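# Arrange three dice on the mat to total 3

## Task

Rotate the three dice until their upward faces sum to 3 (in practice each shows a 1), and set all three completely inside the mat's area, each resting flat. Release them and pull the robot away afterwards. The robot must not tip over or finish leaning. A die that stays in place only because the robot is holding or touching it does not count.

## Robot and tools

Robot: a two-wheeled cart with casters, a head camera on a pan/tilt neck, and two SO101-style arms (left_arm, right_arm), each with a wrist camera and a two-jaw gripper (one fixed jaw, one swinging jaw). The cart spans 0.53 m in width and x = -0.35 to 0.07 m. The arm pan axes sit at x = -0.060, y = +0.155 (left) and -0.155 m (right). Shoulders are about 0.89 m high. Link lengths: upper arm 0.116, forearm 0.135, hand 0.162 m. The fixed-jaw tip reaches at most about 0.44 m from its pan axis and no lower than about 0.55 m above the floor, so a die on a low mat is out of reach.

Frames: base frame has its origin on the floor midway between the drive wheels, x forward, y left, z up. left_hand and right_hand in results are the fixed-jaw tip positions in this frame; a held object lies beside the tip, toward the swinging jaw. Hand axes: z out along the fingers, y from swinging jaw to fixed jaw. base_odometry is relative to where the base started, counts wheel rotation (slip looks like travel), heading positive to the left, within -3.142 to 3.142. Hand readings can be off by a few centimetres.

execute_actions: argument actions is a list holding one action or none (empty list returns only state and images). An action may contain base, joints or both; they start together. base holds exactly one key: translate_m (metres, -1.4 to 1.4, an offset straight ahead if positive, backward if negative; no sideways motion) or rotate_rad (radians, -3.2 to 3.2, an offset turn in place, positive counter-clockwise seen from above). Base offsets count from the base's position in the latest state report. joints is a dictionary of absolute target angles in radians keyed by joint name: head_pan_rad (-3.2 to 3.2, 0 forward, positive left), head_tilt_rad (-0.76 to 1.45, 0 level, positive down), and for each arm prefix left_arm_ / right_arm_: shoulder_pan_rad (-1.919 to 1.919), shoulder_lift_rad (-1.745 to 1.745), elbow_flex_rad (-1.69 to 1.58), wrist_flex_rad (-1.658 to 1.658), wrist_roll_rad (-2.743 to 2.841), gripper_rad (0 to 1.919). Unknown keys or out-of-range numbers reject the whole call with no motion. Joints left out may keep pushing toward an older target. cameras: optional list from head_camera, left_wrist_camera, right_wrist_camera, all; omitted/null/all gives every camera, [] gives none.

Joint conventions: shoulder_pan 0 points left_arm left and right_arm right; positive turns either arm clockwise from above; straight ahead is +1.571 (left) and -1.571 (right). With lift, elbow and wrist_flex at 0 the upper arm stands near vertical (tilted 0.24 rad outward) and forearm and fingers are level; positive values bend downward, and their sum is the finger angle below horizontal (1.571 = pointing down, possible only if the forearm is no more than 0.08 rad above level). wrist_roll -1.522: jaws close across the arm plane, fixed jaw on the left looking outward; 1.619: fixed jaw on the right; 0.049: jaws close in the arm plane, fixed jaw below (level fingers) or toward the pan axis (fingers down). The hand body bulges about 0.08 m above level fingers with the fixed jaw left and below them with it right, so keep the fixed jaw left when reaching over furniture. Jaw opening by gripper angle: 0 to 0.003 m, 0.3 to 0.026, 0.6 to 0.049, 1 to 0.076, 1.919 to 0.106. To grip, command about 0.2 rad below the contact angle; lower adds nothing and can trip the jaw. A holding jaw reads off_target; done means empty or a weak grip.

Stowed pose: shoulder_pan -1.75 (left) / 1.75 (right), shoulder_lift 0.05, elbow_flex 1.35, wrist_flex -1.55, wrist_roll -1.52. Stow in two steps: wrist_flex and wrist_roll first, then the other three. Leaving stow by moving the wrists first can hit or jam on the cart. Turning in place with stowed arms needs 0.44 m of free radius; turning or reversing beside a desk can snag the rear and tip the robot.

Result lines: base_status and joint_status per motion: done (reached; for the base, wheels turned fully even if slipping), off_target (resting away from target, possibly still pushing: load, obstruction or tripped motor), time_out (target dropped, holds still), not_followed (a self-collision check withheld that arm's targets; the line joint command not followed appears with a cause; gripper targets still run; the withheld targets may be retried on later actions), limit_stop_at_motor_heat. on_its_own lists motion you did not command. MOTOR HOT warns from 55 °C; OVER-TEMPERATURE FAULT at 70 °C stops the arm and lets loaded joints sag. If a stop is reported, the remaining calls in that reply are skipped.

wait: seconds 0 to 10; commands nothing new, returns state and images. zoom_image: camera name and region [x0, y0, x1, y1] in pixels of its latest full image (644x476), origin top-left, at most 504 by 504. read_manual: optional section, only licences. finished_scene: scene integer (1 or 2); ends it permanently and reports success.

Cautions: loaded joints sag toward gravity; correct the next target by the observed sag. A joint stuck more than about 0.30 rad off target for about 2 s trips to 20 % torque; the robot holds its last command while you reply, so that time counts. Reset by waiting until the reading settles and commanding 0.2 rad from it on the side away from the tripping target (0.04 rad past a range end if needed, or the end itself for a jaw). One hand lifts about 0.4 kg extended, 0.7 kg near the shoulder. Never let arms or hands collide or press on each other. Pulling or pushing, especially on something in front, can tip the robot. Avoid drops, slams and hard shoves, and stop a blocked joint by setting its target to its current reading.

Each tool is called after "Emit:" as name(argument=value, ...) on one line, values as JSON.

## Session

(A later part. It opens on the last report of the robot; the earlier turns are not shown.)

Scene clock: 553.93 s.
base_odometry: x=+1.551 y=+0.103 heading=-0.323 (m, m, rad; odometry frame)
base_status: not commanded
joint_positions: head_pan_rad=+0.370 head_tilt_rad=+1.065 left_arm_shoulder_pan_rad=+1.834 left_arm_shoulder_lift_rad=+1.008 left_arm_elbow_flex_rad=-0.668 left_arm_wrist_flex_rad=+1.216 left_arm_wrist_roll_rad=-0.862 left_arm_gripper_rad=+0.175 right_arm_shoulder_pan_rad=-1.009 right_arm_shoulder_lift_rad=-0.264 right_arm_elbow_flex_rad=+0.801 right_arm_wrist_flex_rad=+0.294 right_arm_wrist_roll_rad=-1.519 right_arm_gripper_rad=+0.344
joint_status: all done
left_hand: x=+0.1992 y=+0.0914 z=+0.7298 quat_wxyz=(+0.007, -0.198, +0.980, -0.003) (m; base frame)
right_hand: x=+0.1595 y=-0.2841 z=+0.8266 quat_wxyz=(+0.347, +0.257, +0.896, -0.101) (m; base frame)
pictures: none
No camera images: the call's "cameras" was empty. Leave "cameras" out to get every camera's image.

Emit:
execute_actions(actions=[{"joints": {"left_arm_gripper_rad": 0.35}}], cameras=[])

Emit:
execute_actions(actions=[{"joints": {"left_arm_shoulder_pan_rad": 1.812}}], cameras=["left_wrist_camera"])

Emit:
execute_actions(actions=[{"joints": {"left_arm_shoulder_lift_rad": 0.7, "left_arm_wrist_flex_rad": 1.47}}], cameras=[])

Emit:
execute_actions(actions=[{"base": {"translate_m": -0.15}, "joints": {"left_arm_shoulder_pan_rad": 1.0, "left_arm_shoulder_lift_rad": -0.3, "left_arm_elbow_flex_rad": 0.3, "left_arm_wrist_flex_rad": 0.8, "head_pan_rad": 0.25, "head_tilt_rad": 0.9}}], cameras=["head_camera"])

Scene clock: 563.67 s.
base_odometry: x=+1.551 y=+0.103 heading=-0.323 (m, m, rad; odometry frame)
base_status: not commanded
joint_positions: head_pan_rad=+0.370 head_tilt_rad=+1.065 left_arm_shoulder_pan_rad=+1.832 left_arm_shoulder_lift_rad=+1.009 left_arm_elbow_flex_rad=-0.670 left_arm_wrist_flex_rad=+1.216 left_arm_wrist_roll_rad=-0.862 left_arm_gripper_rad=+0.339 right_arm_shoulder_pan_rad=-1.009 right_arm_shoulder_lift_rad=-0.264 right_arm_elbow_flex_rad=+0.801 right_arm_wrist_flex_rad=+0.294 right_arm_wrist_roll_rad=-1.519 right_arm_gripper_rad=+0.344
joint_status: all done
left_hand: x=+0.1994 y=+0.0918 z=+0.7296 quat_wxyz=(+0.007, -0.198, +0.980, -0.003) (m; base frame)
right_hand: x=+0.1595 y=-0.2841 z=+0.8266 quat_wxyz=(+0.347, +0.257, +0.896, -0.101) (m; base frame)
pictures: none
No camera images: the call's "cameras" was empty. Leave "cameras" out to get every camera's image.

Scene clock: 564.13 s.
base_odometry: x=+1.551 y=+0.103 heading=-0.323 (m, m, rad; odometry frame)
base_status: not commanded
joint_positions: head_pan_rad=+0.370 head_tilt_rad=+1.065 left_arm_shoulder_pan_rad=+1.824 left_arm_shoulder_lift_rad=+1.009 left_arm_elbow_flex_rad=-0.670 left_arm_wrist_flex_rad=+1.216 left_arm_wrist_roll_rad=-0.862 left_arm_gripper_rad=+0.341 right_arm_shoulder_pan_rad=-1.009 right_arm_shoulder_lift_rad=-0.264 right_arm_elbow_flex_rad=+0.801 right_arm_wrist_flex_rad=+0.294 right_arm_wrist_roll_rad=-1.519 right_arm_gripper_rad=+0.344
joint_status: all done
left_hand: x=+0.1999 y=+0.0938 z=+0.7296 quat_wxyz=(+0.007, -0.202, +0.979, -0.003) (m; base frame)
right_hand: x=+0.1595 y=-0.2841 z=+0.8266 quat_wxyz=(+0.347, +0.257, +0.896, -0.101) (m; base frame)
pictures: left_wrist_camera
Images, in order (width x height): left_wrist_camera 644x476.

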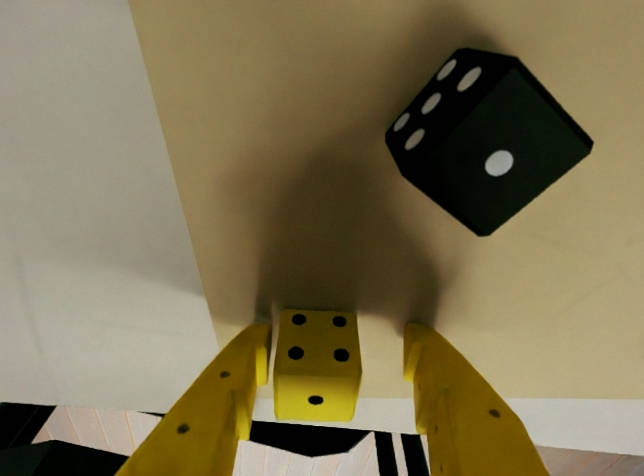

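Scene clock: 565.07 s.
base_odometry: x=+1.551 y=+0.103 heading=-0.323 (m, m, rad; odometry frame)
base_status: not commanded
joint_positions: head_pan_rad=+0.370 head_tilt_rad=+1.065 left_arm_shoulder_pan_rad=+1.823 left_arm_shoulder_lift_rad=+0.761 left_arm_elbow_flex_rad=-0.671 left_arm_wrist_flex_rad=+1.465 left_arm_wrist_roll_rad=-0.862 left_arm_gripper_rad=+0.341 right_arm_shoulder_pan_rad=-1.009 right_arm_shoulder_lift_rad=-0.264 right_arm_elbow_flex_rad=+0.801 right_arm_wrist_flex_rad=+0.294 right_arm_wrist_roll_rad=-1.519 right_arm_gripper_rad=+0.344
joint_status: all done
left_hand: x=+0.1940 y=+0.0957 z=+0.7888 quat_wxyz=(+0.007, -0.203, +0.979, -0.004) (m; base frame)
right_hand: x=+0.1595 y=-0.2841 z=+0.8266 quat_wxyz=(+0.347, +0.257, +0.896, -0.101) (m; base frame)
pictures: none
No camera images: the call's "cameras" was empty. Leave "cameras" out to get every camera's image.

Scene clock: 566.60 s.
base_odometry: x=+1.409 y=+0.151 heading=-0.328 (m, m, rad; odometry frame)
base_status: done
joint_positions: head_pan_rad=+0.260 head_tilt_rad=+0.915 left_arm_shoulder_pan_rad=+1.008 left_arm_shoulder_lift_rad=-0.261 left_arm_elbow_flex_rad=+0.306 left_arm_wrist_flex_rad=+0.811 left_arm_wrist_roll_rad=-0.862 left_arm_gripper_rad=+0.341 right_arm_shoulder_pan_rad=-1.009 right_arm_shoulder_lift_rad=-0.264 right_arm_elbow_flex_rad=+0.801 right_arm_wrist_flex_rad=+0.294 right_arm_wrist_roll_rad=-1.519 right_arm_gripper_rad=+0.344
joint_status: all done
left_hand: x=+0.1609 y=+0.3012 z=+0.8846 quat_wxyz=(+0.349, -0.538, +0.767, -0.017) (m; base frame)
right_hand: x=+0.1595 y=-0.2841 z=+0.8266 quat_wxyz=(+0.347, +0.257, +0.896, -0.101) (m; base frame)
pictures: head_camera
Images, in order (width x height): head_camera 644x476.

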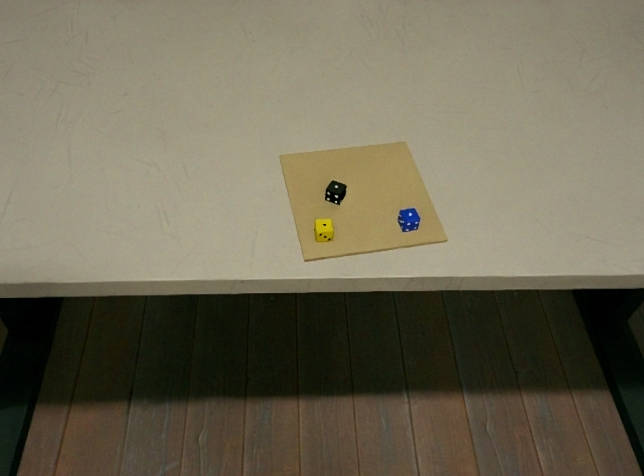

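All three dice show 1 and sit fully on the mat.

Emit:
finished_scene(scene=1)

The scene is finished: the task was done.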